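## Task

Place the box of screws, the box of paper clips and the plastic jar on the shelf and nothing besides them. Each must stay on the shelf without the robot supporting it, and everything must settle and stop moving shortly after you end. Finish by opening the grippers and pulling the arms away.

## Robot and tools

Robot: two 6-joint arms, left_arm and right_arm, each ending in a parallel two-finger gripper, standing at a table in a physics simulation. The shelf and objects sit on or near the table. Dropping or knocking anything off the table fails the job, and so do objects left resting on the robot instead of the shelf.

Frames: one shared scene frame. Origin is on the table top midway between the arms, +z up, +x out across the table, +y toward left_arm. The names left and right are just labels, not image sides. Arm bases: left_arm at (-0.037, +0.356, 0) m, yaw quat_wxyz (+0.995, 0, 0, +0.100); right_arm at (-0.039, -0.276, 0) m, quat_wxyz (+0.999, 0, 0, -0.046). Each gripper's fingers extend along its own +z and close along its y. The reported hand point sits between the finger pads, roughly 1 cm short of the tips, and may be somewhat off, more so when the arm is stretched far.

Tool execute_actions, argument actions: a list holding zero or one item.
- Empty list: just returns the current state.
- Motion item: {"rows": [...], "steps": n}, n from 1 to 15 (default 15), each step being 1/30 s. Each row is used for one step; if there are fewer rows than steps, the final row repeats.
- Wait item: {"steps": n} without rows, n up to 300; it returns once that many steps have passed since the previous result, counting the time you spent composing.
- Optional pictures: true/false to include or skip camera images (default is to include them).
A refused call moves nothing.

Each row is one flat list of 14 numbers covering both arms, always all 14 even if one arm stays still: left_arm waist, shoulder, elbow, wrist pitch, wrist yaw, wrist roll, opening, then the same seven for right_arm. The joint numbers are absolute target angles in radians (joint space, same scale as the Joint positions line), not offsets. Stated ranges per arm: waist -2.618 to 3.054, shoulder 0.000 to 3.142, elbow 0.000 to 3.142, wrist pitch -1.571 to 1.571, wrist yaw -1.571 to 1.571, wrist roll -2.094 to 2.094. True ends may differ by up to 0.036 rad either way. A target beyond a range end by more than 0.036 rad, and farther out than the joint's last reported angle, gets the whole call refused; targets past the real end are clipped to it and produce a "joint sent to its limit" line (possibly referring to an earlier, still running action). No such line does not prove there is room left.

Opening is an absolute value from -1 (closed) to +1 (fully open, 0.094 m pad gap). Away from the extremes the fingers go to where grip_measured would read your number. To hold something, keep commanding below grip_measured: about 0.03 lower holds firmly, a smaller margin holds more gently. Each gripper's reading carries its own fixed error of up to about 1 mm. Pad force tops out near 50 to 62 N (lower on some grippers, lower for parts under about 2 mm thick) and can spike briefly on first contact.

Motion limits: each step the commanded angle is held within a fixed lead of the measured angle (waist 0.202, shoulder 0.258, elbow 0.238, wrist pitch 0.573, wrist yaw and roll 0.522 rad), and all of an arm's targets are scaled back if they would move the hand more than 70 mm from where it is. Big moves therefore take several actions. Between calls the arms keep heading to the last row sent, including while you think; they stop pursuing it once all arms have nearly stopped or any step is HELD, after which a new action is needed. Fingers still moving finish their motion.

Result lines: a state line per arm (end_effector_position in m and end_effector_quat_wxyz, scene frame); Joint positions and Joint velocities per arm (six joints in rad and rad/s, then pad gap in m and m/s); grip_measured per arm on the opening scale; HELD marks steps where your row was partly or wholly not sent; "joint command not followed" means the clearance check altered or blocked joint targets on some steps, the rest of the row still applied; MOTOR HOT appears from 75 °C; OVER-TEMPERATURE FAULT reports a stop. At 90 °C the hot arm halts for 10 s; at 100 °C it goes limp and drops. Holding loads heats motors, even while idle, so avoid long holds.

zoom_image: camera ("cam_left_wrist" or "cam_right_wrist", both 616x616) and region [x0, y0, x1, y1] in pixels from the top-left, at most 504 by 504; returns a closer look at that camera's latest image.

read_manual: optional section, only "licences"; returns URDF licence texts and moves nothing.

finished_scene: scene (integer 1 or 2) ends that scene irreversibly, grades it and starts the next one with its own task. Call it only after releasing, clearing away and letting things settle.

Avoid: arms colliding or pressing each other, slamming into the table or shelf, dropping or knocking items, and pushing hard. Loose objects or held parts may occasionally get nudged by outside disturbances. Smooth, short motions and little effort are preferred.

Each tool is called after "Emit:" as a command line: name --argument value for each argument, lists and objects as JSON in quotes; but a table of rows of numbers goes row by row, as --pt "numbers of a row", without its own name.

## Session

Emit:
execute_actions --actions '[]'

Scene clock: 0.00 s of 5100.00 s.
left_arm: end_effector_position=(+0.2705, +0.4657, +0.1049) grip_measured=+1.000 end_effector_quat_wxyz=(-0.192, +0.712, -0.608, -0.295) | right_arm: end_effector_position=(+0.3774, -0.5438, +0.1692) grip_measured=+1.000 end_effector_quat_wxyz=(+0.281, +0.295, +0.757, +0.512)
Joint positions: left_arm=[-0.212  1.93   1.454 -1.347 -0.681 -1.829  0.094] | right_arm=[-0.829  2.5    2.335 -1.55  -1.242 -0.282  0.094]
Joint velocities: left_arm=[ 0.007 -0.007 -0.012  0.007  0.037 -0.007  0.   ] | right_arm=[-0.017  0.002  0.002 -0.022 -0.007 -0.051  0.   ]
Motor temperatures (°C, as the motors report them): left_arm=[30 28 29 28 31 28] | right_arm=[27 28 29 29 29 28]

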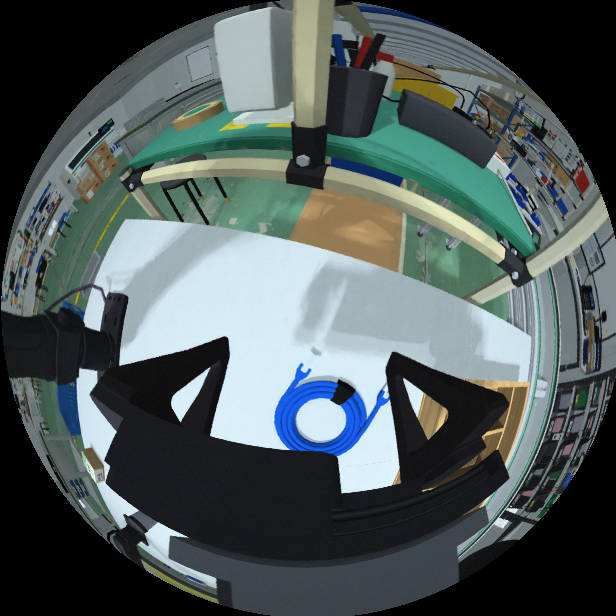

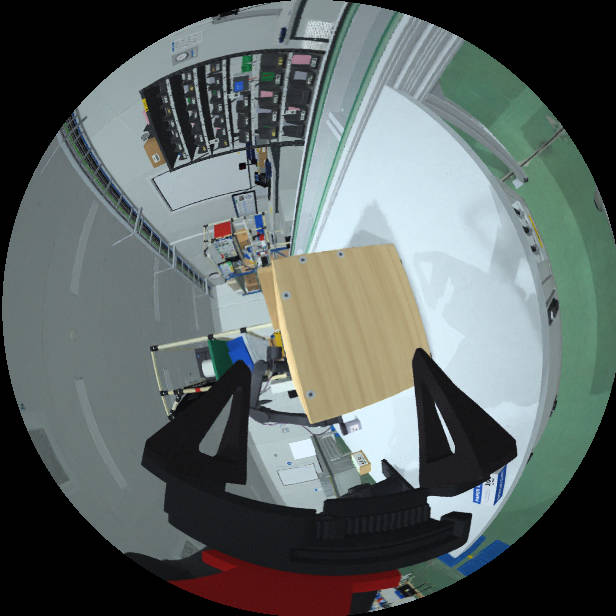

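Emit:
execute_actions --actions '[{"rows":[[-0.6,1.3,1.4,-1.3,0,0,1,-0.829,2.5,2.335,-1.55,-1.242,-0.282,1]]}]'

Emit:
execute_actions --actions '[{"steps":60}]'

Scene clock: 2.60 s of 5100.00 s.
left_arm: end_effector_position=(+0.2206, +0.2563, +0.2361) grip_measured=+1.000 end_effector_quat_wxyz=(+0.187, -0.146, +0.968, -0.086) | right_arm: end_effector_position=(+0.3771, -0.5439, +0.1683) grip_measured=+1.000 end_effector_quat_wxyz=(+0.279, +0.295, +0.758, +0.510)
Joint positions: left_arm=[-0.606  1.271  1.408 -1.296 -0.05  -0.696  0.094] | right_arm=[-0.829  2.5    2.335 -1.55  -1.237 -0.282  0.094]
Joint velocities: left_arm=[-0.002 -0.291 -0.012 -0.139  0.344  2.791  0.   ] | right_arm=[-0.002  0.002 -0.012 -0.051  0.037 -0.081  0.   ]
Motor temperatures (°C, as the motors report them): left_arm=[30 29 29 28 31 28] | right_arm=[27 30 29 29 29 28]
Steps of this call (steps 1 to 63: nothing new was sent; steps 64 to 78: all 15 steps of this action). Readings (joint positions):
64: left_arm=[-0.221 1.913 1.446 -1.335 -0.635 -1.778] | right_arm=[-0.829 2.500 2.335 -1.550 -1.242 -0.282]
65: left_arm=[-0.242 1.884 1.429 -1.326 -0.573 -1.718] | right_arm=[-0.829 2.500 2.335 -1.550 -1.241 -0.282]
67: left_arm=[-0.313 1.808 1.412 -1.324 -0.452 -1.603] | right_arm=[-0.829 2.500 2.335 -1.550 -1.239 -0.282]
71: left_arm=[-0.493 1.622 1.410 -1.304 -0.258 -1.354] | right_arm=[-0.829 2.500 2.335 -1.550 -1.238 -0.282]
78: the state above

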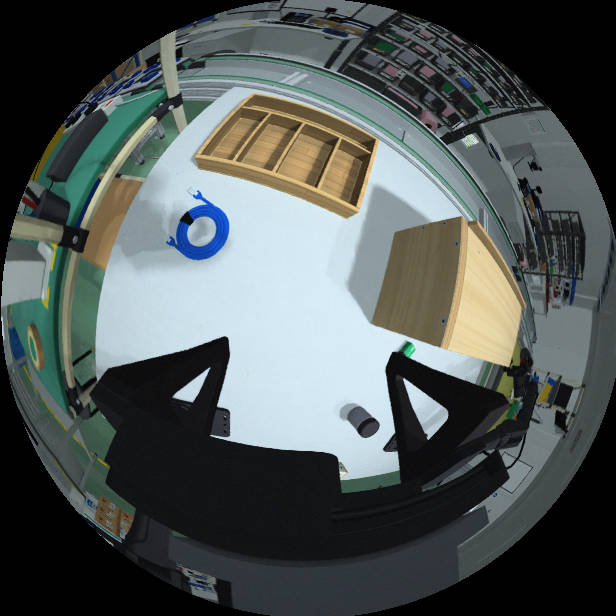

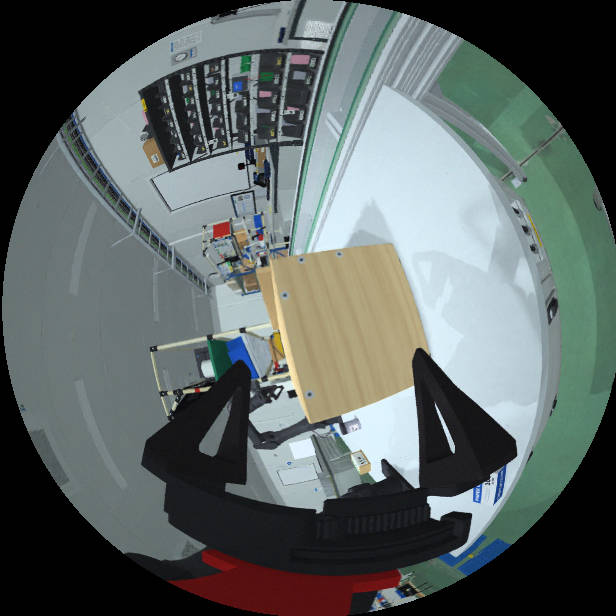

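Scene clock: 4.60 s of 5100.00 s.
left_arm: end_effector_position=(+0.2199, +0.2478, +0.2281) grip_measured=+1.000 end_effector_quat_wxyz=(+0.185, +0.193, +0.963, -0.037) | right_arm: end_effector_position=(+0.3771, -0.5439, +0.1683) grip_measured=+1.000 end_effector_quat_wxyz=(+0.279, +0.295, +0.758, +0.510)
Joint positions: left_arm=[-0.606  1.3    1.408 -1.299 -0.004 -0.01   0.094] | right_arm=[-0.829  2.5    2.335 -1.55  -1.237 -0.282  0.094]
Joint velocities: left_arm=[-0.007 -0.017  0.007  0.022  0.051  0.037  0.   ] | right_arm=[-0.017  0.002  0.007  0.007 -0.007 -0.066  0.   ]
Motor temperatures (°C, as the motors report them): left_arm=[30 29 30 28 31 28] | right_arm=[27 31 30 29 29 28]
Steps of this call (steps 1 to 45: the robot went on to your last target; steps 46 to 60: nothing new was sent). Readings (joint positions):
1: left_arm=[-0.606 1.268 1.408 -1.298 -0.041 -0.597] | right_arm=[-0.829 2.500 2.335 -1.550 -1.237 -0.282]
2: left_arm=[-0.606 1.271 1.408 -1.298 -0.033 -0.497] | right_arm=[-0.829 2.500 2.335 -1.550 -1.237 -0.282]
4: left_arm=[-0.606 1.287 1.408 -1.299 -0.021 -0.323] | right_arm=[-0.829 2.500 2.335 -1.550 -1.237 -0.282]
8: left_arm=[-0.606 1.300 1.408 -1.299 -0.010 -0.137] | right_arm=[-0.829 2.500 2.335 -1.550 -1.237 -0.282]
60: the state above
All arms were judged still, so your last target was given up. Only a new action makes them travel on or press farther. Fingers that are still opening or closing keep moving.

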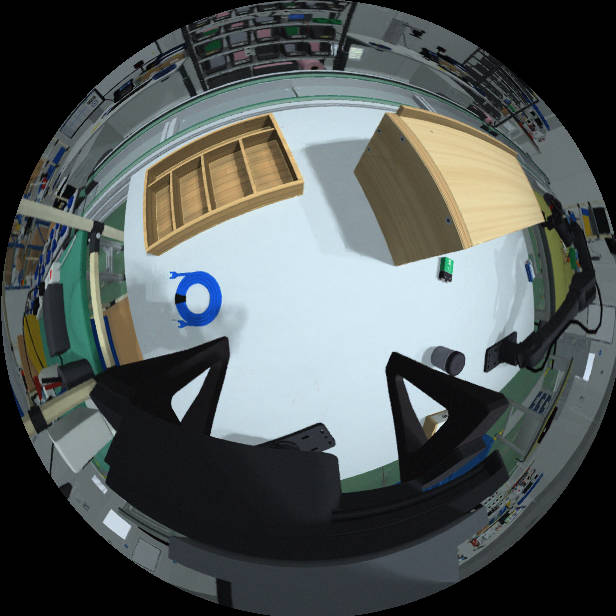

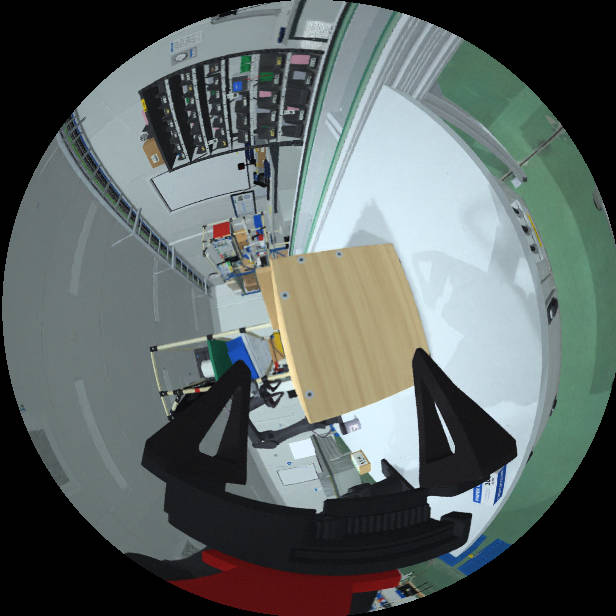

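Emit:
execute_actions --actions '[{"rows":[[-0.6,1.3,1.4,-1.3,0,0,1,-0.9,1.0,1.2,-0.9,0,0,1]]}]'

Emit:
execute_actions --actions '[{"steps":60}]' --pictures false

Emit:
execute_actions --actions '[{"rows":[[0.2,1.0,1.2,-0.9,0,0,1,0,1.0,1.3,-1.2,0,0,1]]}]' --pictures false

Emit:
execute_actions --actions '[{"steps":45}]'

Scene clock: 7.27 s of 5100.00 s.
left_arm: end_effector_position=(+0.2199, +0.2478, +0.2281) grip_measured=+1.000 end_effector_quat_wxyz=(+0.185, +0.193, +0.963, -0.037) | right_arm: end_effector_position=(+0.1501, -0.5371, +0.2156) grip_measured=+1.000 end_effector_quat_wxyz=(+0.278, +0.439, +0.848, -0.102)
Joint positions: left_arm=[-0.606  1.3    1.408 -1.299 -0.004 -0.01   0.094] | right_arm=[-0.909  1.248  1.215 -0.945 -0.097 -0.016  0.094]
Joint velocities: left_arm=[ 0.007 -0.007  0.002  0.037 -0.051 -0.037  0.   ] | right_arm=[ 0.002 -2.4   -0.432 -0.095  0.564  0.022  0.   ]
Motor temperatures (°C, as the motors report them): left_arm=[30 29 30 28 31 28] | right_arm=[27 32 30 29 29 28]
Steps of this call (steps 1 to 65: nothing new was sent; steps 66 to 80: all 15 steps of this action). Readings (joint positions):
66: left_arm=[-0.606 1.300 1.408 -1.299 -0.004 -0.010] | right_arm=[-0.832 2.460 2.274 -1.460 -1.167 -0.238]
67: left_arm=[-0.606 1.300 1.408 -1.299 -0.004 -0.010] | right_arm=[-0.837 2.400 2.182 -1.358 -1.068 -0.195]
69: left_arm=[-0.606 1.300 1.408 -1.299 -0.004 -0.010] | right_arm=[-0.859 2.259 2.003 -1.195 -0.869 -0.127]
73: left_arm=[-0.606 1.300 1.408 -1.299 -0.004 -0.010] | right_arm=[-0.904 1.909 1.655 -1.006 -0.454 -0.053]
80: the state above

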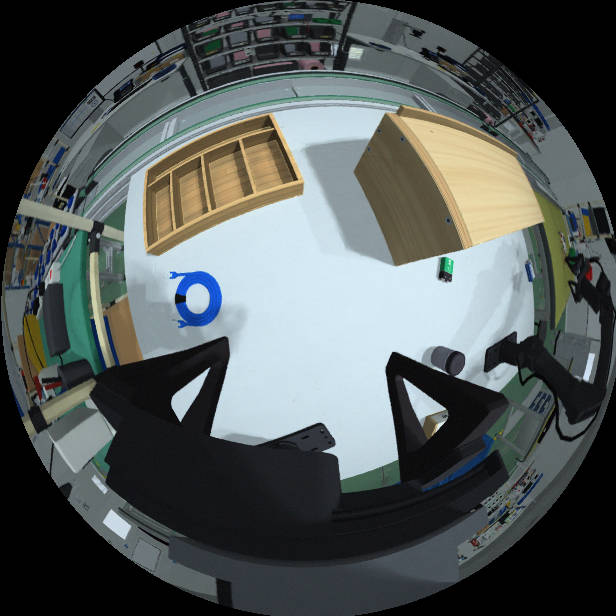

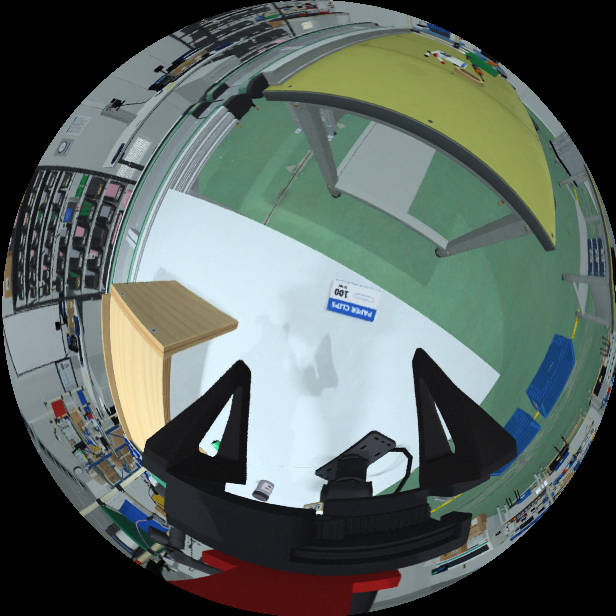

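Scene clock: 9.27 s of 5100.00 s.
left_arm: end_effector_position=(+0.2199, +0.2478, +0.2281) grip_measured=+1.000 end_effector_quat_wxyz=(+0.185, +0.193, +0.963, -0.037) | right_arm: end_effector_position=(+0.1248, -0.5251, +0.2957) grip_measured=+1.000 end_effector_quat_wxyz=(+0.380, +0.427, +0.795, -0.203)
Joint positions: left_arm=[-0.606  1.3    1.408 -1.299 -0.004 -0.01   0.094] | right_arm=[-0.909  1.002  1.216 -0.893 -0.014 -0.009  0.094]
Joint velocities: left_arm=[-0.007  0.002  0.007 -0.007  0.007 -0.007  0.   ] | right_arm=[ 0.002 -0.002 -0.002 -0.007 -0.022 -0.022  0.   ]
Motor temperatures (°C, as the motors report them): left_arm=[30 29 30 28 31 28] | right_arm=[27 31 30 29 29 28]
Steps of this call (steps 1 to 30: the robot went on to your last target; steps 31 to 60: nothing new was sent). Readings (joint positions):
1: left_arm=[-0.606 1.300 1.408 -1.299 -0.004 -0.010] | right_arm=[-0.909 1.166 1.208 -0.945 -0.080 -0.015]
2: left_arm=[-0.606 1.300 1.408 -1.299 -0.004 -0.010] | right_arm=[-0.909 1.091 1.208 -0.938 -0.067 -0.013]
4: left_arm=[-0.606 1.300 1.408 -1.299 -0.004 -0.010] | right_arm=[-0.909 0.986 1.212 -0.912 -0.047 -0.012]
8: left_arm=[-0.606 1.300 1.408 -1.299 -0.004 -0.010] | right_arm=[-0.909 0.968 1.216 -0.893 -0.027 -0.010]
60: the state above
All arms were judged still, so your last target was given up. Only a new action makes them travel on or press farther. Fingers that are still opening or closing keep moving.

Scene clock: 9.77 s of 5100.00 s.
left_arm: end_effector_position=(+0.2307, +0.4710, +0.2831) grip_measured=+1.000 end_effector_quat_wxyz=(+0.400, -0.184, +0.894, +0.083) | right_arm: end_effector_position=(+0.2124, -0.2985, +0.2670) grip_measured=+1.000 end_effector_quat_wxyz=(+0.324, +0.044, +0.945, -0.012)
Joint positions: left_arm=[ 0.196  1.     1.201 -0.929 -0.009 -0.006  0.094] | right_arm=[-0.008  1.006  1.269 -1.174 -0.011 -0.004  0.094]
Joint velocities: left_arm=[ 0.002 -0.002 -0.012 -0.022  0.066 -0.051  0.   ] | right_arm=[ 0.027  0.012  0.002 -0.198 -0.007 -0.066  0.   ]
Motor temperatures (°C, as the motors report them): left_arm=[30 29 30 28 31 28] | right_arm=[27 31 30 30 29 28]
Steps of this call (steps 1 to 15: all 15 steps of this action). Readings (joint positions):
1: left_arm=[-0.577 1.261 1.357 -1.221 0.012 -0.007] | right_arm=[-0.873 1.004 1.229 -0.930 0.008 -0.005]
2: left_arm=[-0.515 1.197 1.283 -1.138 0.017 -0.006] | right_arm=[-0.803 1.006 1.245 -0.982 0.011 -0.004]
4: left_arm=[-0.358 1.080 1.207 -1.078 0.011 -0.006] | right_arm=[-0.649 1.006 1.264 -1.054 0.007 -0.004]
8: left_arm=[-0.048 0.998 1.201 -0.979 0.004 -0.006] | right_arm=[-0.342 1.006 1.269 -1.127 0.002 -0.004]
15: the state above

Scene clock: 11.27 s of 5100.00 s.
left_arm: end_effector_position=(+0.2320, +0.4706, +0.2843) grip_measured=+1.000 end_effector_quat_wxyz=(+0.404, -0.183, +0.893, +0.082) | right_arm: end_effector_position=(+0.2095, -0.2982, +0.2647) grip_measured=+1.000 end_effector_quat_wxyz=(+0.317, +0.044, +0.947, -0.011)
Joint positions: left_arm=[ 0.196  1.     1.201 -0.923 -0.005 -0.006  0.094] | right_arm=[-0.008  1.006  1.269 -1.189 -0.011 -0.004  0.094]
Joint velocities: left_arm=[ 0.012 -0.002  0.002 -0.037  0.051 -0.037  0.   ] | right_arm=[ 0.017 -0.012 -0.007 -0.022 -0.081 -0.007  0.   ]
Motor temperatures (°C, as the motors report them): left_arm=[30 28 30 29 31 28] | right_arm=[27 31 30 30 29 28]
Steps of this call (steps 1 to 30: the robot went on to your last target; steps 31 to 45: nothing new was sent). Readings (joint positions):
1: left_arm=[0.196 1.000 1.201 -0.928 -0.008 -0.006] | right_arm=[-0.008 1.006 1.269 -1.177 -0.011 -0.004]
2: left_arm=[0.196 1.000 1.201 -0.927 -0.007 -0.006] | right_arm=[-0.008 1.006 1.269 -1.180 -0.011 -0.004]
4: left_arm=[0.196 1.000 1.201 -0.925 -0.006 -0.006] | right_arm=[-0.008 1.006 1.269 -1.183 -0.011 -0.004]
8: left_arm=[0.196 1.000 1.201 -0.924 -0.005 -0.006] | right_arm=[-0.008 1.006 1.269 -1.187 -0.011 -0.004]
45: the state above
All arms were judged still, so your last target was given up. Only a new action makes them travel on or press farther. Fingers that are still opening or closing keep moving.

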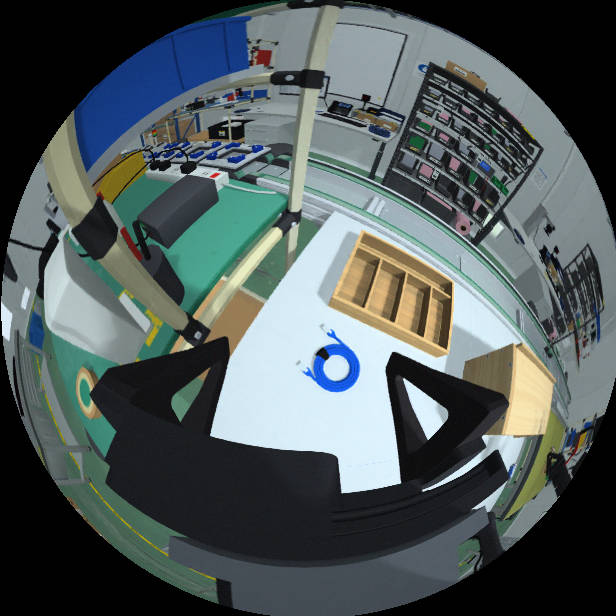

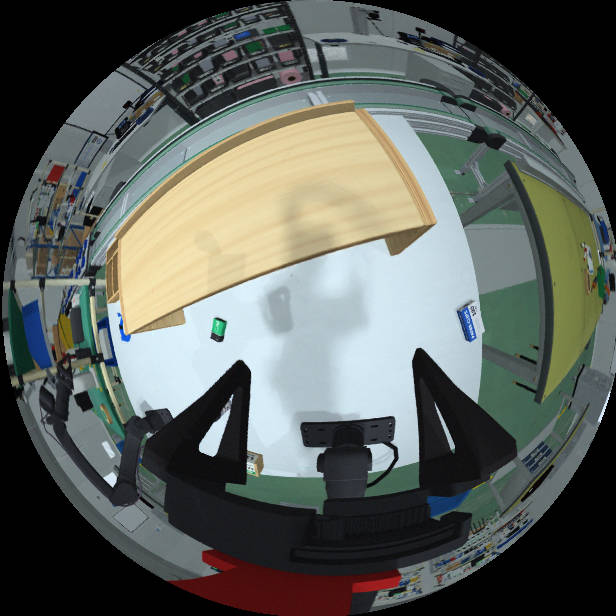

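Emit:
execute_actions --actions '[{"rows":[[-1.5,1.7,1.45,-1.3,0,0,1,-1.0,1.0,1.3,-1.2,0,0,1]]}]' --pictures false

Emit:
execute_actions --actions '[{"steps":60}]'

Scene clock: 13.83 s of 5100.00 s.
left_arm: end_effector_position=(+0.2488, +0.2053, +0.1074) grip_measured=+1.000 end_effector_quat_wxyz=(+0.005, +0.241, +0.970, +0.003) | right_arm: end_effector_position=(+0.0784, -0.4961, +0.2647) grip_measured=+1.000 end_effector_quat_wxyz=(+0.270, +0.488, +0.813, -0.166)
Joint positions: left_arm=[-0.694  1.76   1.433 -1.235 -0.008 -0.007  0.094] | right_arm=[-0.988  1.006  1.269 -1.189  0.007 -0.003  0.094]
Joint velocities: left_arm=[-2.117 -0.164  0.002 -0.212  0.022 -0.022  0.   ] | right_arm=[-0.247  0.002 -0.012 -0.022  0.037  0.051  0.   ]
Motor temperatures (°C, as the motors report them): left_arm=[30 29 30 29 31 28] | right_arm=[27 31 31 30 29 28]
Steps of this call (steps 1 to 62: nothing new was sent; steps 63 to 77: all 15 steps of this action). Readings (joint positions):
63: left_arm=[0.163 1.040 1.252 -1.003 -0.020 -0.007] | right_arm=[-0.045 1.006 1.269 -1.189 -0.029 -0.006]
64: left_arm=[0.097 1.110 1.331 -1.082 -0.022 -0.007] | right_arm=[-0.116 1.006 1.269 -1.189 -0.028 -0.006]
66: left_arm=[-0.040 1.259 1.429 -1.121 -0.018 -0.007] | right_arm=[-0.270 1.006 1.269 -1.189 -0.021 -0.005]
70: left_arm=[-0.240 1.528 1.444 -1.160 -0.012 -0.007] | right_arm=[-0.576 1.006 1.269 -1.189 -0.012 -0.005]
77: the state above

Scene clock: 15.83 s of 5100.00 s.
left_arm: end_effector_position=(+0.0446, +0.0576, +0.1156) grip_measured=+1.000 end_effector_quat_wxyz=(-0.009, +0.605, +0.796, +0.003) | right_arm: end_effector_position=(+0.0774, -0.4966, +0.2647) grip_measured=+1.000 end_effector_quat_wxyz=(+0.270, +0.490, +0.812, -0.167)
Joint positions: left_arm=[-1.505  1.733  1.433 -1.289  0.006 -0.005  0.094] | right_arm=[-0.992  1.006  1.269 -1.189  0.007 -0.003  0.094]
Joint velocities: left_arm=[-0.002  0.017  0.012 -0.022 -0.022  0.051  0.   ] | right_arm=[ 0.007  0.017  0.012 -0.007 -0.007 -0.037  0.   ]
Motor temperatures (°C, as the motors report them): left_arm=[30 29 30 29 31 28] | right_arm=[27 30 31 30 29 28]
Steps of this call (steps 1 to 45: the robot went on to your last target; steps 46 to 60: nothing new was sent). Readings (joint positions):
1: left_arm=[-0.770 1.754 1.433 -1.239 -0.007 -0.007] | right_arm=[-0.992 1.006 1.269 -1.189 0.007 -0.003]
2: left_arm=[-0.847 1.747 1.433 -1.242 -0.006 -0.007] | right_arm=[-0.992 1.006 1.269 -1.189 0.007 -0.003]
4: left_arm=[-1.001 1.736 1.433 -1.249 -0.004 -0.007] | right_arm=[-0.992 1.006 1.269 -1.189 0.007 -0.003]
8: left_arm=[-1.306 1.733 1.433 -1.255 -0.001 -0.007] | right_arm=[-0.992 1.006 1.269 -1.189 0.007 -0.003]
60: the state above
All arms were judged still, so your last target was given up. Only a new action makes them travel on or press farther. Fingers that are still opening or closing keep moving.

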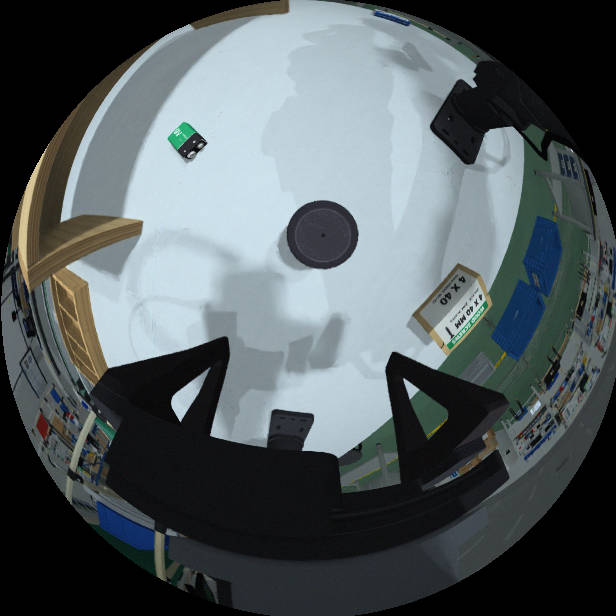

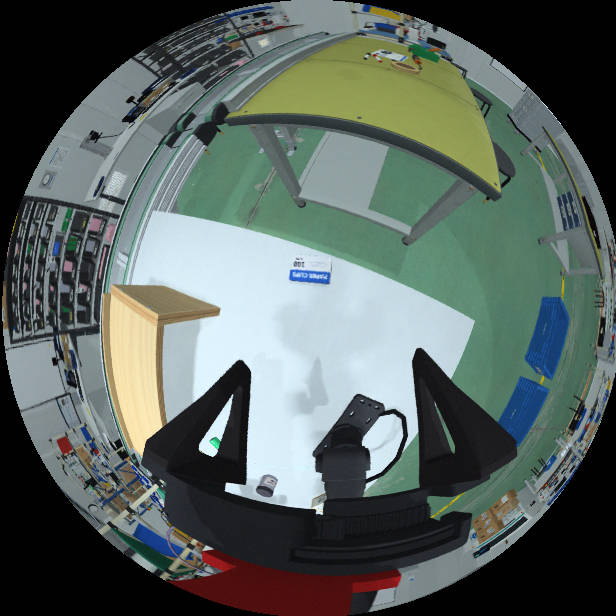

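Emit:
execute_actions --actions '[{"rows":[[-1.5,2.0,2.0,-1.5,0,0,1,-1.0,1.0,1.3,-1.2,0,0,1],[-1.5,2.0,2.0,-1.5,0,0,1,-1.0,1.0,1.3,-1.2,0,0,1],[-1.5,2.0,2.0,-1.5,0,0,1,-1.0,1.0,1.3,-1.2,0,0,1],[-1.5,2.0,2.0,-1.5,0,0,1,-1.0,1.0,1.3,-1.2,0,0,1],[-1.5,2.0,2.05,-1.5,0,0,1,-1.0,1.0,1.3,-1.2,0,0,1],[-1.5,2.125,2.1,-1.546,0,0,1,-1.0,1.0,1.3,-1.2,0,0,1]]}]' --pictures false

Emit:
execute_actions --actions '[{"steps":30}]'

Scene clock: 19.40 s of 5100.00 s.
left_arm: end_effector_position=(+0.0706, -0.0376, +0.1390) grip_measured=+1.000 end_effector_quat_wxyz=(-0.002, +0.605, +0.796, -0.002) | right_arm: end_effector_position=(+0.0774, -0.4966, +0.2647) grip_measured=+1.000 end_effector_quat_wxyz=(+0.270, +0.490, +0.812, -0.167)
Joint positions: left_arm=[-1.505  2.133  2.073 -1.513  0.006 -0.005  0.094] | right_arm=[-0.992  1.006  1.269 -1.189  0.007 -0.003  0.094]
Joint velocities: left_arm=[-0.002  0.002 -0.002 -0.139  0.051 -0.007  0.   ] | right_arm=[-0.002 -0.007 -0.007  0.037 -0.007 -0.037  0.   ]
Motor temperatures (°C, as the motors report them): left_arm=[30 30 31 29 31 28] | right_arm=[27 30 31 30 29 28]
Steps of this call (steps 1 to 90: nothing new was sent; then 0.07 s passed at rest; steps 91 to 105: all 15 steps of this action). Readings (joint positions):
91: left_arm=[-1.505 1.774 1.483 -1.351 0.006 -0.005] | right_arm=[-0.992 1.006 1.269 -1.189 0.007 -0.003]
92: left_arm=[-1.505 1.840 1.570 -1.408 0.006 -0.005] | right_arm=[-0.992 1.006 1.269 -1.189 0.007 -0.003]
94: left_arm=[-1.505 1.967 1.732 -1.434 0.006 -0.005] | right_arm=[-0.992 1.006 1.269 -1.189 0.007 -0.003]
98: left_arm=[-1.505 2.120 2.014 -1.467 0.006 -0.005] | right_arm=[-0.992 1.006 1.269 -1.189 0.007 -0.003]
105: the state above

Scene clock: 20.40 s of 5100.00 s.
left_arm: end_effector_position=(+0.0692, -0.0324, +0.1391) grip_measured=+1.000 end_effector_quat_wxyz=(-0.011, +0.605, +0.796, +0.005) | right_arm: end_effector_position=(+0.0774, -0.4966, +0.2647) grip_measured=+1.000 end_effector_quat_wxyz=(+0.270, +0.490, +0.812, -0.167)
Joint positions: left_arm=[-1.505  2.133  2.073 -1.535  0.006 -0.005  0.094] | right_arm=[-0.992  1.006  1.269 -1.189  0.007 -0.003  0.094]
Joint velocities: left_arm=[ 0.007 -0.002 -0.012  0.022 -0.037 -0.022  0.   ] | right_arm=[-0.002 -0.017  0.027  0.066 -0.022 -0.022  0.   ]
Motor temperatures (°C, as the motors report them): left_arm=[30 30 31 29 31 28] | right_arm=[27 30 31 30 29 28]
Steps of this call (steps 1 to 30: the robot went on to your last target). Readings (joint positions):
1: left_arm=[-1.505 2.133 2.073 -1.518 0.006 -0.005] | right_arm=[-0.992 1.006 1.269 -1.189 0.007 -0.003]
2: left_arm=[-1.505 2.133 2.073 -1.522 0.006 -0.005] | right_arm=[-0.992 1.006 1.269 -1.189 0.007 -0.003]
4: left_arm=[-1.505 2.133 2.073 -1.527 0.006 -0.005] | right_arm=[-0.992 1.006 1.269 -1.189 0.007 -0.003]
8: left_arm=[-1.505 2.133 2.073 -1.532 0.006 -0.005] | right_arm=[-0.992 1.006 1.269 -1.189 0.007 -0.003]
30: the state above
All arms were judged still, so your last target was given up. Only a new action makes them travel on or press farther. Fingers that are still opening or closing keep moving.

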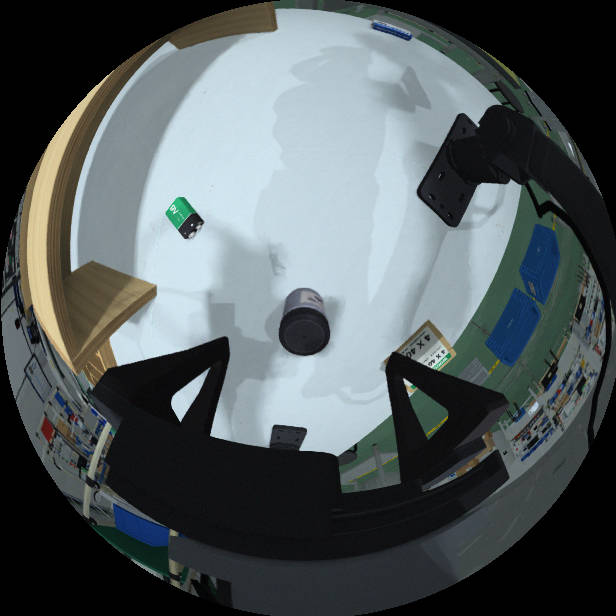

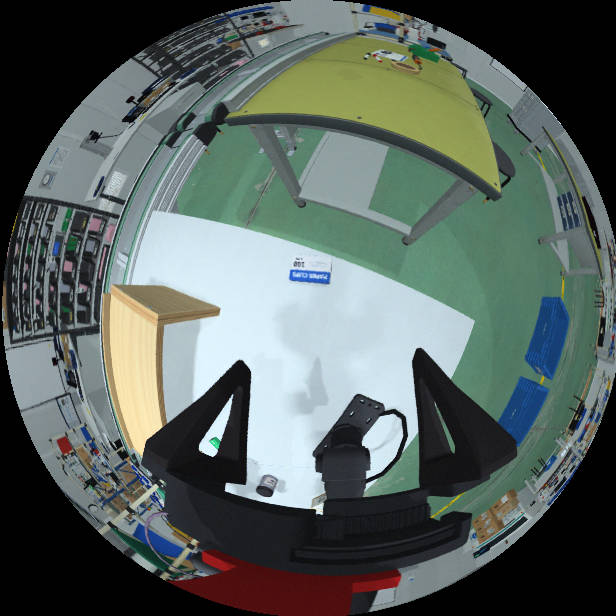

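Emit:
execute_actions --actions '[{"rows":[[-1.46,2.1,1.83,-1.3,0,0,1,-1.0,1.0,1.3,-1.2,0,0,1]]}]' --pictures false

Emit:
execute_actions --actions '[{"steps":20}]'

Scene clock: 22.27 s of 5100.00 s.
left_arm: end_effector_position=(+0.0848, -0.0217, +0.0792) grip_measured=+1.000 end_effector_quat_wxyz=(-0.023, +0.587, +0.809, +0.015) | right_arm: end_effector_position=(+0.0774, -0.4966, +0.2647) grip_measured=+1.000 end_effector_quat_wxyz=(+0.270, +0.490, +0.812, -0.167)
Joint positions: left_arm=[-1.461  2.126  1.824 -1.324  0.003 -0.005  0.094] | right_arm=[-0.992  1.006  1.269 -1.189  0.007 -0.003  0.094]
Joint velocities: left_arm=[ 0.012 -0.017  0.007  0.007 -0.007  0.007  0.   ] | right_arm=[-0.012 -0.012 -0.007 -0.066  0.022  0.007  0.   ]
Motor temperatures (°C, as the motors report them): left_arm=[30 31 31 29 31 28] | right_arm=[27 29 32 30 29 28]
Steps of this call (steps 1 to 41: nothing new was sent; steps 42 to 56: all 15 steps of this action). Readings (joint positions):
42: left_arm=[-1.502 2.117 2.024 -1.487 0.006 -0.005] | right_arm=[-0.992 1.006 1.269 -1.189 0.007 -0.003]
43: left_arm=[-1.497 2.098 1.957 -1.443 0.006 -0.005] | right_arm=[-0.992 1.006 1.269 -1.189 0.007 -0.003]
45: left_arm=[-1.482 2.098 1.872 -1.406 0.006 -0.005] | right_arm=[-0.992 1.006 1.269 -1.189 0.007 -0.003]
49: left_arm=[-1.462 2.128 1.824 -1.360 0.003 -0.005] | right_arm=[-0.992 1.006 1.269 -1.189 0.007 -0.003]
56: the state above

Scene clock: 22.93 s of 5100.00 s.
left_arm: end_effector_position=(+0.0853, -0.0235, +0.0791) grip_measured=+1.000 end_effector_quat_wxyz=(-0.020, +0.587, +0.809, +0.013) | right_arm: end_effector_position=(+0.0774, -0.4966, +0.2647) grip_measured=+1.000 end_effector_quat_wxyz=(+0.270, +0.490, +0.812, -0.167)
Joint positions: left_arm=[-1.461  2.126  1.824 -1.316  0.003 -0.005  0.094] | right_arm=[-0.992  1.006  1.269 -1.189  0.007 -0.003  0.094]
Joint velocities: left_arm=[ 0.012  0.012 -0.002 -0.022 -0.022  0.022  0.   ] | right_arm=[-0.002  0.007  0.002 -0.007  0.051 -0.022  0.   ]
Motor temperatures (°C, as the motors report them): left_arm=[30 31 31 29 31 28] | right_arm=[27 29 32 30 29 28]
Steps of this call (steps 1 to 15: the robot went on to your last target; steps 16 to 20: nothing new was sent). Readings (joint positions):
1: left_arm=[-1.461 2.126 1.824 -1.322 0.003 -0.005] | right_arm=[-0.992 1.006 1.269 -1.189 0.007 -0.003]
2: left_arm=[-1.461 2.126 1.824 -1.321 0.003 -0.005] | right_arm=[-0.992 1.006 1.269 -1.189 0.007 -0.003]
4: left_arm=[-1.461 2.126 1.824 -1.319 0.003 -0.005] | right_arm=[-0.992 1.006 1.269 -1.189 0.007 -0.003]
8: left_arm=[-1.461 2.126 1.824 -1.317 0.003 -0.005] | right_arm=[-0.992 1.006 1.269 -1.189 0.007 -0.003]
20: the state above
All arms were judged still, so your last target was given up. Only a new action makes them travel on or press farther. Fingers that are still opening or closing keep moving.

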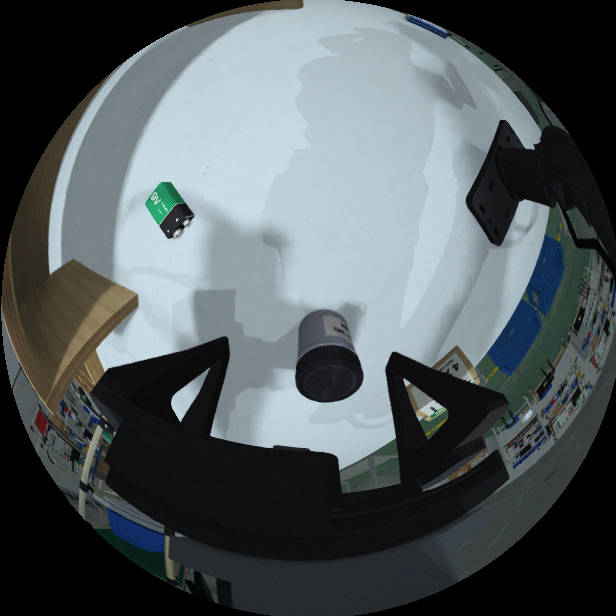

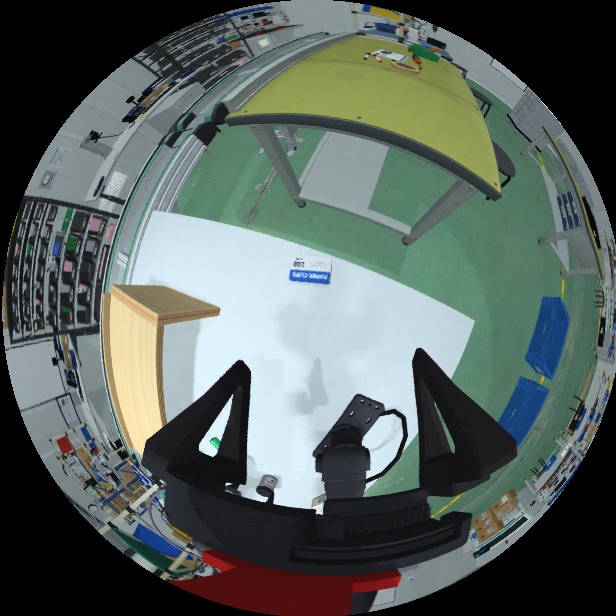

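Emit:
execute_actions --actions '[{"rows":[[-1.46,2.06,1.58,-1.08,0,0,1,-1.0,1.0,1.3,-1.2,0,0,1]]}]' --pictures false

Emit:
execute_actions --actions '[{"steps":15}]'

Scene clock: 24.73 s of 5100.00 s.
left_arm: end_effector_position=(+0.0801, -0.0071, +0.0335) grip_measured=+1.000 end_effector_quat_wxyz=(-0.018, +0.588, +0.809, +0.012) | right_arm: end_effector_position=(+0.0774, -0.4966, +0.2647) grip_measured=+1.000 end_effector_quat_wxyz=(+0.270, +0.490, +0.812, -0.167)
Joint positions: left_arm=[-1.461  2.083  1.574 -1.105  0.003 -0.005  0.094] | right_arm=[-0.992  1.006  1.269 -1.189  0.007 -0.003  0.094]
Joint velocities: left_arm=[0.002 0.007 0.002 0.11  0.037 0.022 0.   ] | right_arm=[-0.002 -0.012  0.002  0.037  0.022 -0.051  0.   ]
Motor temperatures (°C, as the motors report them): left_arm=[30 31 31 29 31 28] | right_arm=[27 29 32 30 29 28]
Steps of this call (steps 1 to 39: nothing new was sent; steps 40 to 54: all 15 steps of this action). Readings (joint positions):
40: left_arm=[-1.461 2.108 1.775 -1.263 0.003 -0.005] | right_arm=[-0.992 1.006 1.269 -1.189 0.007 -0.003]
41: left_arm=[-1.461 2.084 1.707 -1.214 0.003 -0.005] | right_arm=[-0.992 1.006 1.269 -1.189 0.007 -0.003]
43: left_arm=[-1.461 2.072 1.620 -1.184 0.003 -0.005] | right_arm=[-0.992 1.006 1.269 -1.189 0.007 -0.003]
47: left_arm=[-1.461 2.084 1.574 -1.146 0.003 -0.005] | right_arm=[-0.992 1.006 1.269 -1.189 0.007 -0.003]
54: the state above

Scene clock: 25.23 s of 5100.00 s.
left_arm: end_effector_position=(+0.0807, -0.0090, +0.0334) grip_measured=+1.000 end_effector_quat_wxyz=(-0.015, +0.588, +0.809, +0.009) | right_arm: end_effector_position=(+0.0774, -0.4966, +0.2647) grip_measured=+1.000 end_effector_quat_wxyz=(+0.270, +0.490, +0.812, -0.167)
Joint positions: left_arm=[-1.461  2.083  1.574 -1.097  0.003 -0.005  0.094] | right_arm=[-0.992  1.006  1.269 -1.189  0.007 -0.003  0.094]
Joint velocities: left_arm=[-0.002 -0.007 -0.007 -0.051  0.007  0.007  0.   ] | right_arm=[-0.007  0.007 -0.007  0.007  0.007  0.022  0.   ]
Motor temperatures (°C, as the motors report them): left_arm=[30 32 31 29 31 28] | right_arm=[27 29 32 31 29 28]
Steps of this call (steps 1 to 15: the robot went on to your last target). Readings (joint positions):
1: left_arm=[-1.461 2.083 1.574 -1.103 0.003 -0.005] | right_arm=[-0.992 1.006 1.269 -1.189 0.007 -0.003]
2: left_arm=[-1.461 2.083 1.574 -1.102 0.003 -0.005] | right_arm=[-0.992 1.006 1.269 -1.189 0.007 -0.003]
4: left_arm=[-1.461 2.083 1.574 -1.099 0.003 -0.005] | right_arm=[-0.992 1.006 1.269 -1.189 0.007 -0.003]
8: left_arm=[-1.461 2.083 1.574 -1.097 0.003 -0.005] | right_arm=[-0.992 1.006 1.269 -1.189 0.007 -0.003]
15: the state above
All arms were judged still, so your last target was given up. Only a new action makes them travel on or press farther. Fingers that are still opening or closing keep moving.

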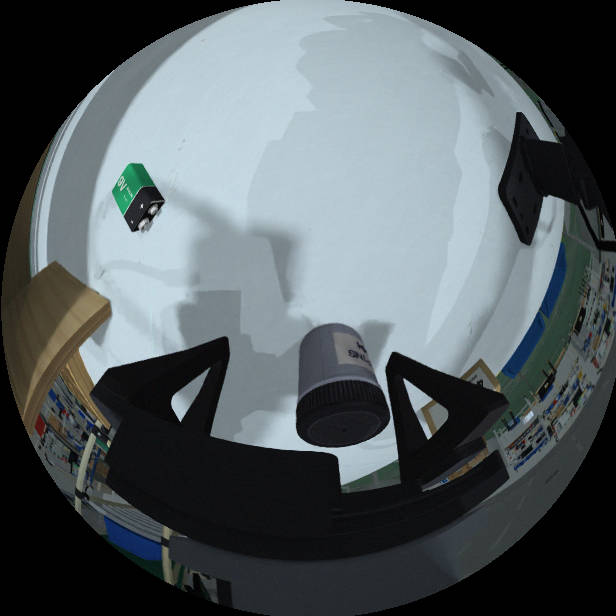

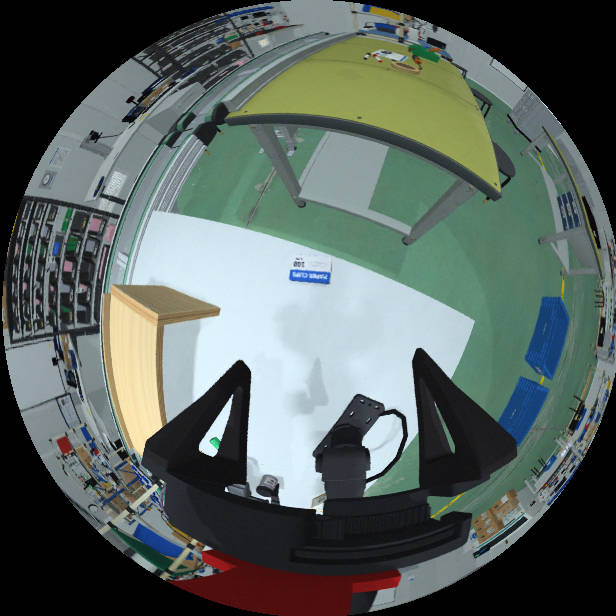

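Looks between fingers. Close gradually.

Emit:
execute_actions --actions '[{"rows":[[-1.46,2.06,1.58,-1.08,0,0,-0.2,-1.0,1.0,1.3,-1.2,0,0,1]]}]'

Scene clock: 26.03 s of 5100.00 s.
left_arm: end_effector_position=(+0.0807, -0.0094, +0.0334) grip_measured=-0.074 end_effector_quat_wxyz=(-0.015, +0.588, +0.809, +0.009) | right_arm: end_effector_position=(+0.0774, -0.4966, +0.2647) grip_measured=+1.000 end_effector_quat_wxyz=(+0.270, +0.490, +0.812, -0.167)
Joint positions: left_arm=[-1.461  2.083  1.574 -1.095  0.003 -0.004  0.044] | right_arm=[-0.992  1.006  1.269 -1.189  0.007 -0.003  0.094]
Joint velocities: left_arm=[ 0.007 -0.017 -0.012 -0.037 -0.037 -0.051  0.   ] | right_arm=[ 0.022 -0.002  0.002 -0.051  0.037 -0.007  0.   ]
Motor temperatures (°C, as the motors report them): left_arm=[30 32 31 29 31 28] | right_arm=[27 29 32 31 29 28]
Steps of this call (steps 1 to 9: nothing new was sent; steps 10 to 24: all 15 steps of this action). Readings (joint positions):
10: left_arm=[-1.461 2.083 1.574 -1.097 0.003 -0.005] | right_arm=[-0.992 1.006 1.269 -1.189 0.007 -0.003]
11: left_arm=[-1.461 2.083 1.574 -1.097 0.005 -0.004] | right_arm=[-0.992 1.006 1.269 -1.189 0.007 -0.003]
13: left_arm=[-1.461 2.083 1.574 -1.096 0.005 -0.004] | right_arm=[-0.992 1.006 1.269 -1.189 0.007 -0.003]
17: left_arm=[-1.461 2.083 1.574 -1.095 0.003 -0.004] | right_arm=[-0.992 1.006 1.269 -1.189 0.007 -0.003]
24: the state above

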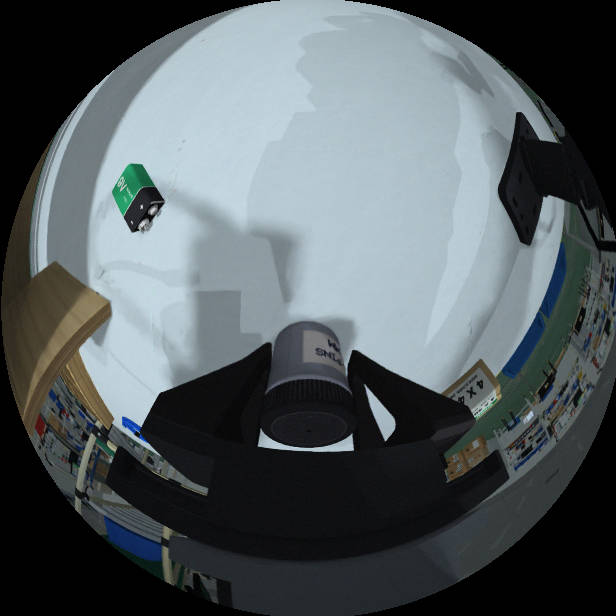

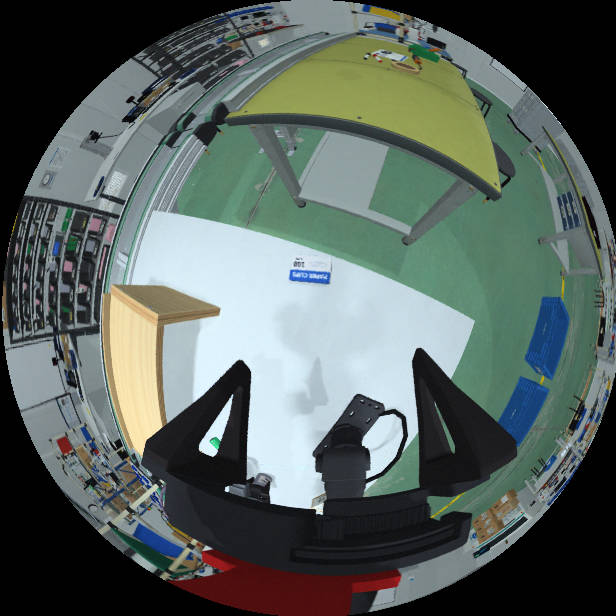

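Emit:
execute_actions --actions '[{"rows":[[-1.46,2.0,1.8,-1.3,0,0,-0.105,-1.0,1.0,1.3,-1.2,0,0,1],[-1.46,1.95,1.9,-1.4,0,0,-0.105,-1.0,1.0,1.3,-1.2,0,0,1],[-1.46,1.9,2.0,-1.5,0,0,-0.105,-1.0,1.0,1.3,-1.2,0,0,1],[-1.46,1.7,2.0,-1.5,0,0,-0.105,-1.0,1.0,1.3,-1.2,0,0,1]]}]' --pictures false

Emit:
execute_actions --actions '[{"rows":[[-0.95,1.7,2.0,-1.5,0,0,-0.105,-1.0,1.0,1.3,-1.2,0,0,1]]}]' --pictures false

Emit:
execute_actions --actions '[{"steps":15}]'

Scene clock: 28.47 s of 5100.00 s.
left_arm: end_effector_position=(+0.0803, -0.0080, +0.2602) grip_measured=-0.074 end_effector_quat_wxyz=(+0.151, +0.578, +0.794, -0.113) | right_arm: end_effector_position=(+0.0774, -0.4966, +0.2647) grip_measured=+1.000 end_effector_quat_wxyz=(+0.270, +0.490, +0.812, -0.167)
Joint positions: left_arm=[-1.461  1.74   1.96  -1.411  0.003 -0.004  0.044] | right_arm=[-0.992  1.006  1.269 -1.189  0.007 -0.003  0.094]
Joint velocities: left_arm=[ 0.002 -0.813  0.486 -0.505 -0.007 -0.022 -0.001] | right_arm=[-0.007  0.012 -0.007  0.007 -0.037 -0.037  0.   ]
Motor temperatures (°C, as the motors report them): left_arm=[30 32 31 28 31 28] | right_arm=[27 29 32 31 29 28]
Steps of this call (steps 1 to 15: the robot went on to your last target; steps 16 to 58: nothing new was sent; steps 59 to 73: all 15 steps of this action). Readings (joint positions):
59: left_arm=[-1.461 2.085 1.600 -1.127 0.003 -0.004] | right_arm=[-0.992 1.006 1.269 -1.189 0.007 -0.003]
60: left_arm=[-1.461 2.087 1.634 -1.165 0.003 -0.004] | right_arm=[-0.992 1.006 1.269 -1.189 0.007 -0.003]
62: left_arm=[-1.461 2.060 1.694 -1.217 0.003 -0.004] | right_arm=[-0.992 1.006 1.269 -1.189 0.007 -0.003]
66: left_arm=[-1.461 1.956 1.799 -1.291 0.003 -0.004] | right_arm=[-0.992 1.006 1.269 -1.189 0.007 -0.003]
73: the state above

Scene clock: 28.97 s of 5100.00 s.
left_arm: end_effector_position=(+0.2353, +0.1136, +0.2699) grip_measured=-0.074 end_effector_quat_wxyz=(+0.165, +0.352, +0.920, -0.058) | right_arm: end_effector_position=(+0.0774, -0.4966, +0.2647) grip_measured=+1.000 end_effector_quat_wxyz=(+0.270, +0.490, +0.812, -0.167)
Joint positions: left_arm=[-0.937  1.72   1.992 -1.492 -0.011 -0.003  0.044] | right_arm=[-0.992  1.006  1.269 -1.189  0.007 -0.003  0.094]
Joint velocities: left_arm=[-0.149 -0.017 -0.007 -0.066  0.139 -0.007  0.002] | right_arm=[ 0.012  0.007 -0.007 -0.007 -0.007 -0.037  0.   ]
Motor temperatures (°C, as the motors report them): left_arm=[30 32 31 28 31 28] | right_arm=[27 29 32 31 29 28]
Steps of this call (steps 1 to 15: all 15 steps of this action). Readings (joint positions):
1: left_arm=[-1.442 1.716 1.975 -1.425 0.016 -0.004] | right_arm=[-0.992 1.006 1.269 -1.189 0.007 -0.003]
2: left_arm=[-1.400 1.697 1.984 -1.437 0.027 -0.003] | right_arm=[-0.992 1.006 1.269 -1.189 0.007 -0.003]
4: left_arm=[-1.271 1.684 1.992 -1.453 0.027 -0.003] | right_arm=[-0.992 1.006 1.269 -1.189 0.007 -0.003]
8: left_arm=[-0.992 1.710 1.992 -1.466 0.006 -0.003] | right_arm=[-0.992 1.006 1.269 -1.189 0.007 -0.003]
15: the state above

Scene clock: 29.47 s of 5100.00 s.
left_arm: end_effector_position=(+0.2316, +0.1120, +0.2693) grip_measured=-0.074 end_effector_quat_wxyz=(+0.160, +0.356, +0.919, -0.060) | right_arm: end_effector_position=(+0.0774, -0.4966, +0.2647) grip_measured=+1.000 end_effector_quat_wxyz=(+0.270, +0.490, +0.812, -0.167)
Joint positions: left_arm=[-0.944  1.72   1.992 -1.499 -0.004 -0.003  0.044] | right_arm=[-0.992  1.006  1.269 -1.189  0.007 -0.003  0.094]
Joint velocities: left_arm=[-0.002 -0.002 -0.017 -0.066  0.066  0.007 -0.001] | right_arm=[ 0.007 -0.017  0.002 -0.022  0.007 -0.037  0.   ]
Motor temperatures (°C, as the motors report them): left_arm=[30 32 31 28 31 28] | right_arm=[27 29 32 31 29 28]
Steps of this call (steps 1 to 15: the robot went on to your last target). Readings (joint positions):
1: left_arm=[-0.941 1.720 1.992 -1.494 -0.008 -0.003] | right_arm=[-0.992 1.006 1.269 -1.189 0.007 -0.003]
2: left_arm=[-0.943 1.720 1.992 -1.495 -0.007 -0.003] | right_arm=[-0.992 1.006 1.269 -1.189 0.007 -0.003]
4: left_arm=[-0.944 1.720 1.992 -1.497 -0.005 -0.003] | right_arm=[-0.992 1.006 1.269 -1.189 0.007 -0.003]
8: left_arm=[-0.944 1.720 1.992 -1.498 -0.004 -0.003] | right_arm=[-0.992 1.006 1.269 -1.189 0.007 -0.003]
15: the state above
All arms were judged still, so your last target was given up. Only a new action makes them travel on or press farther. Fingers that are still opening or closing keep moving.

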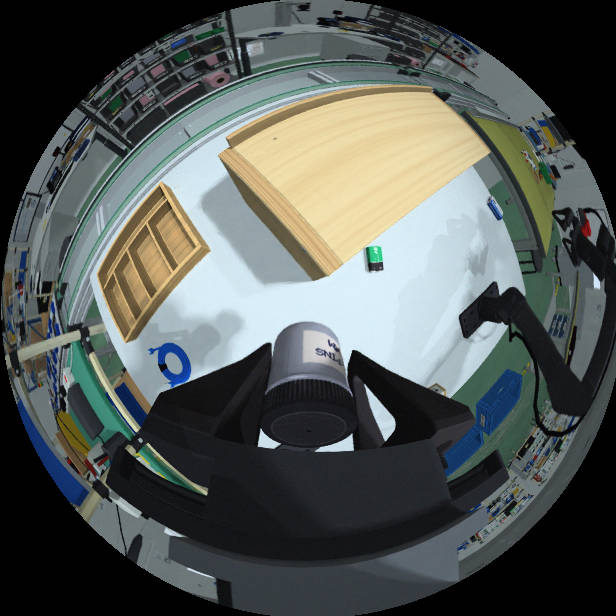

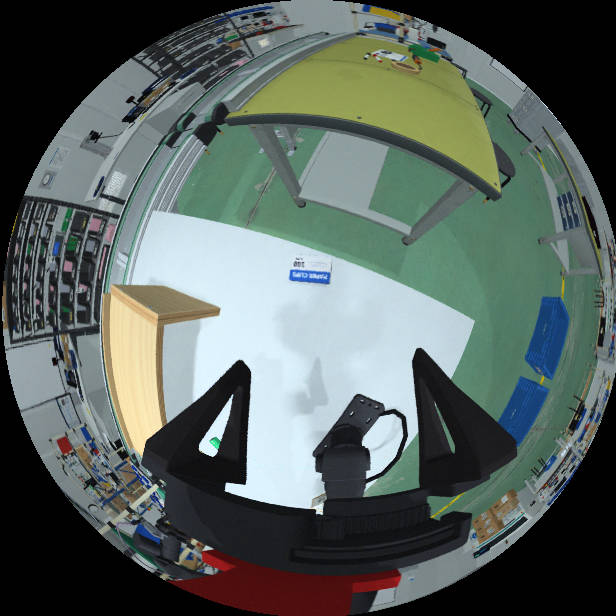

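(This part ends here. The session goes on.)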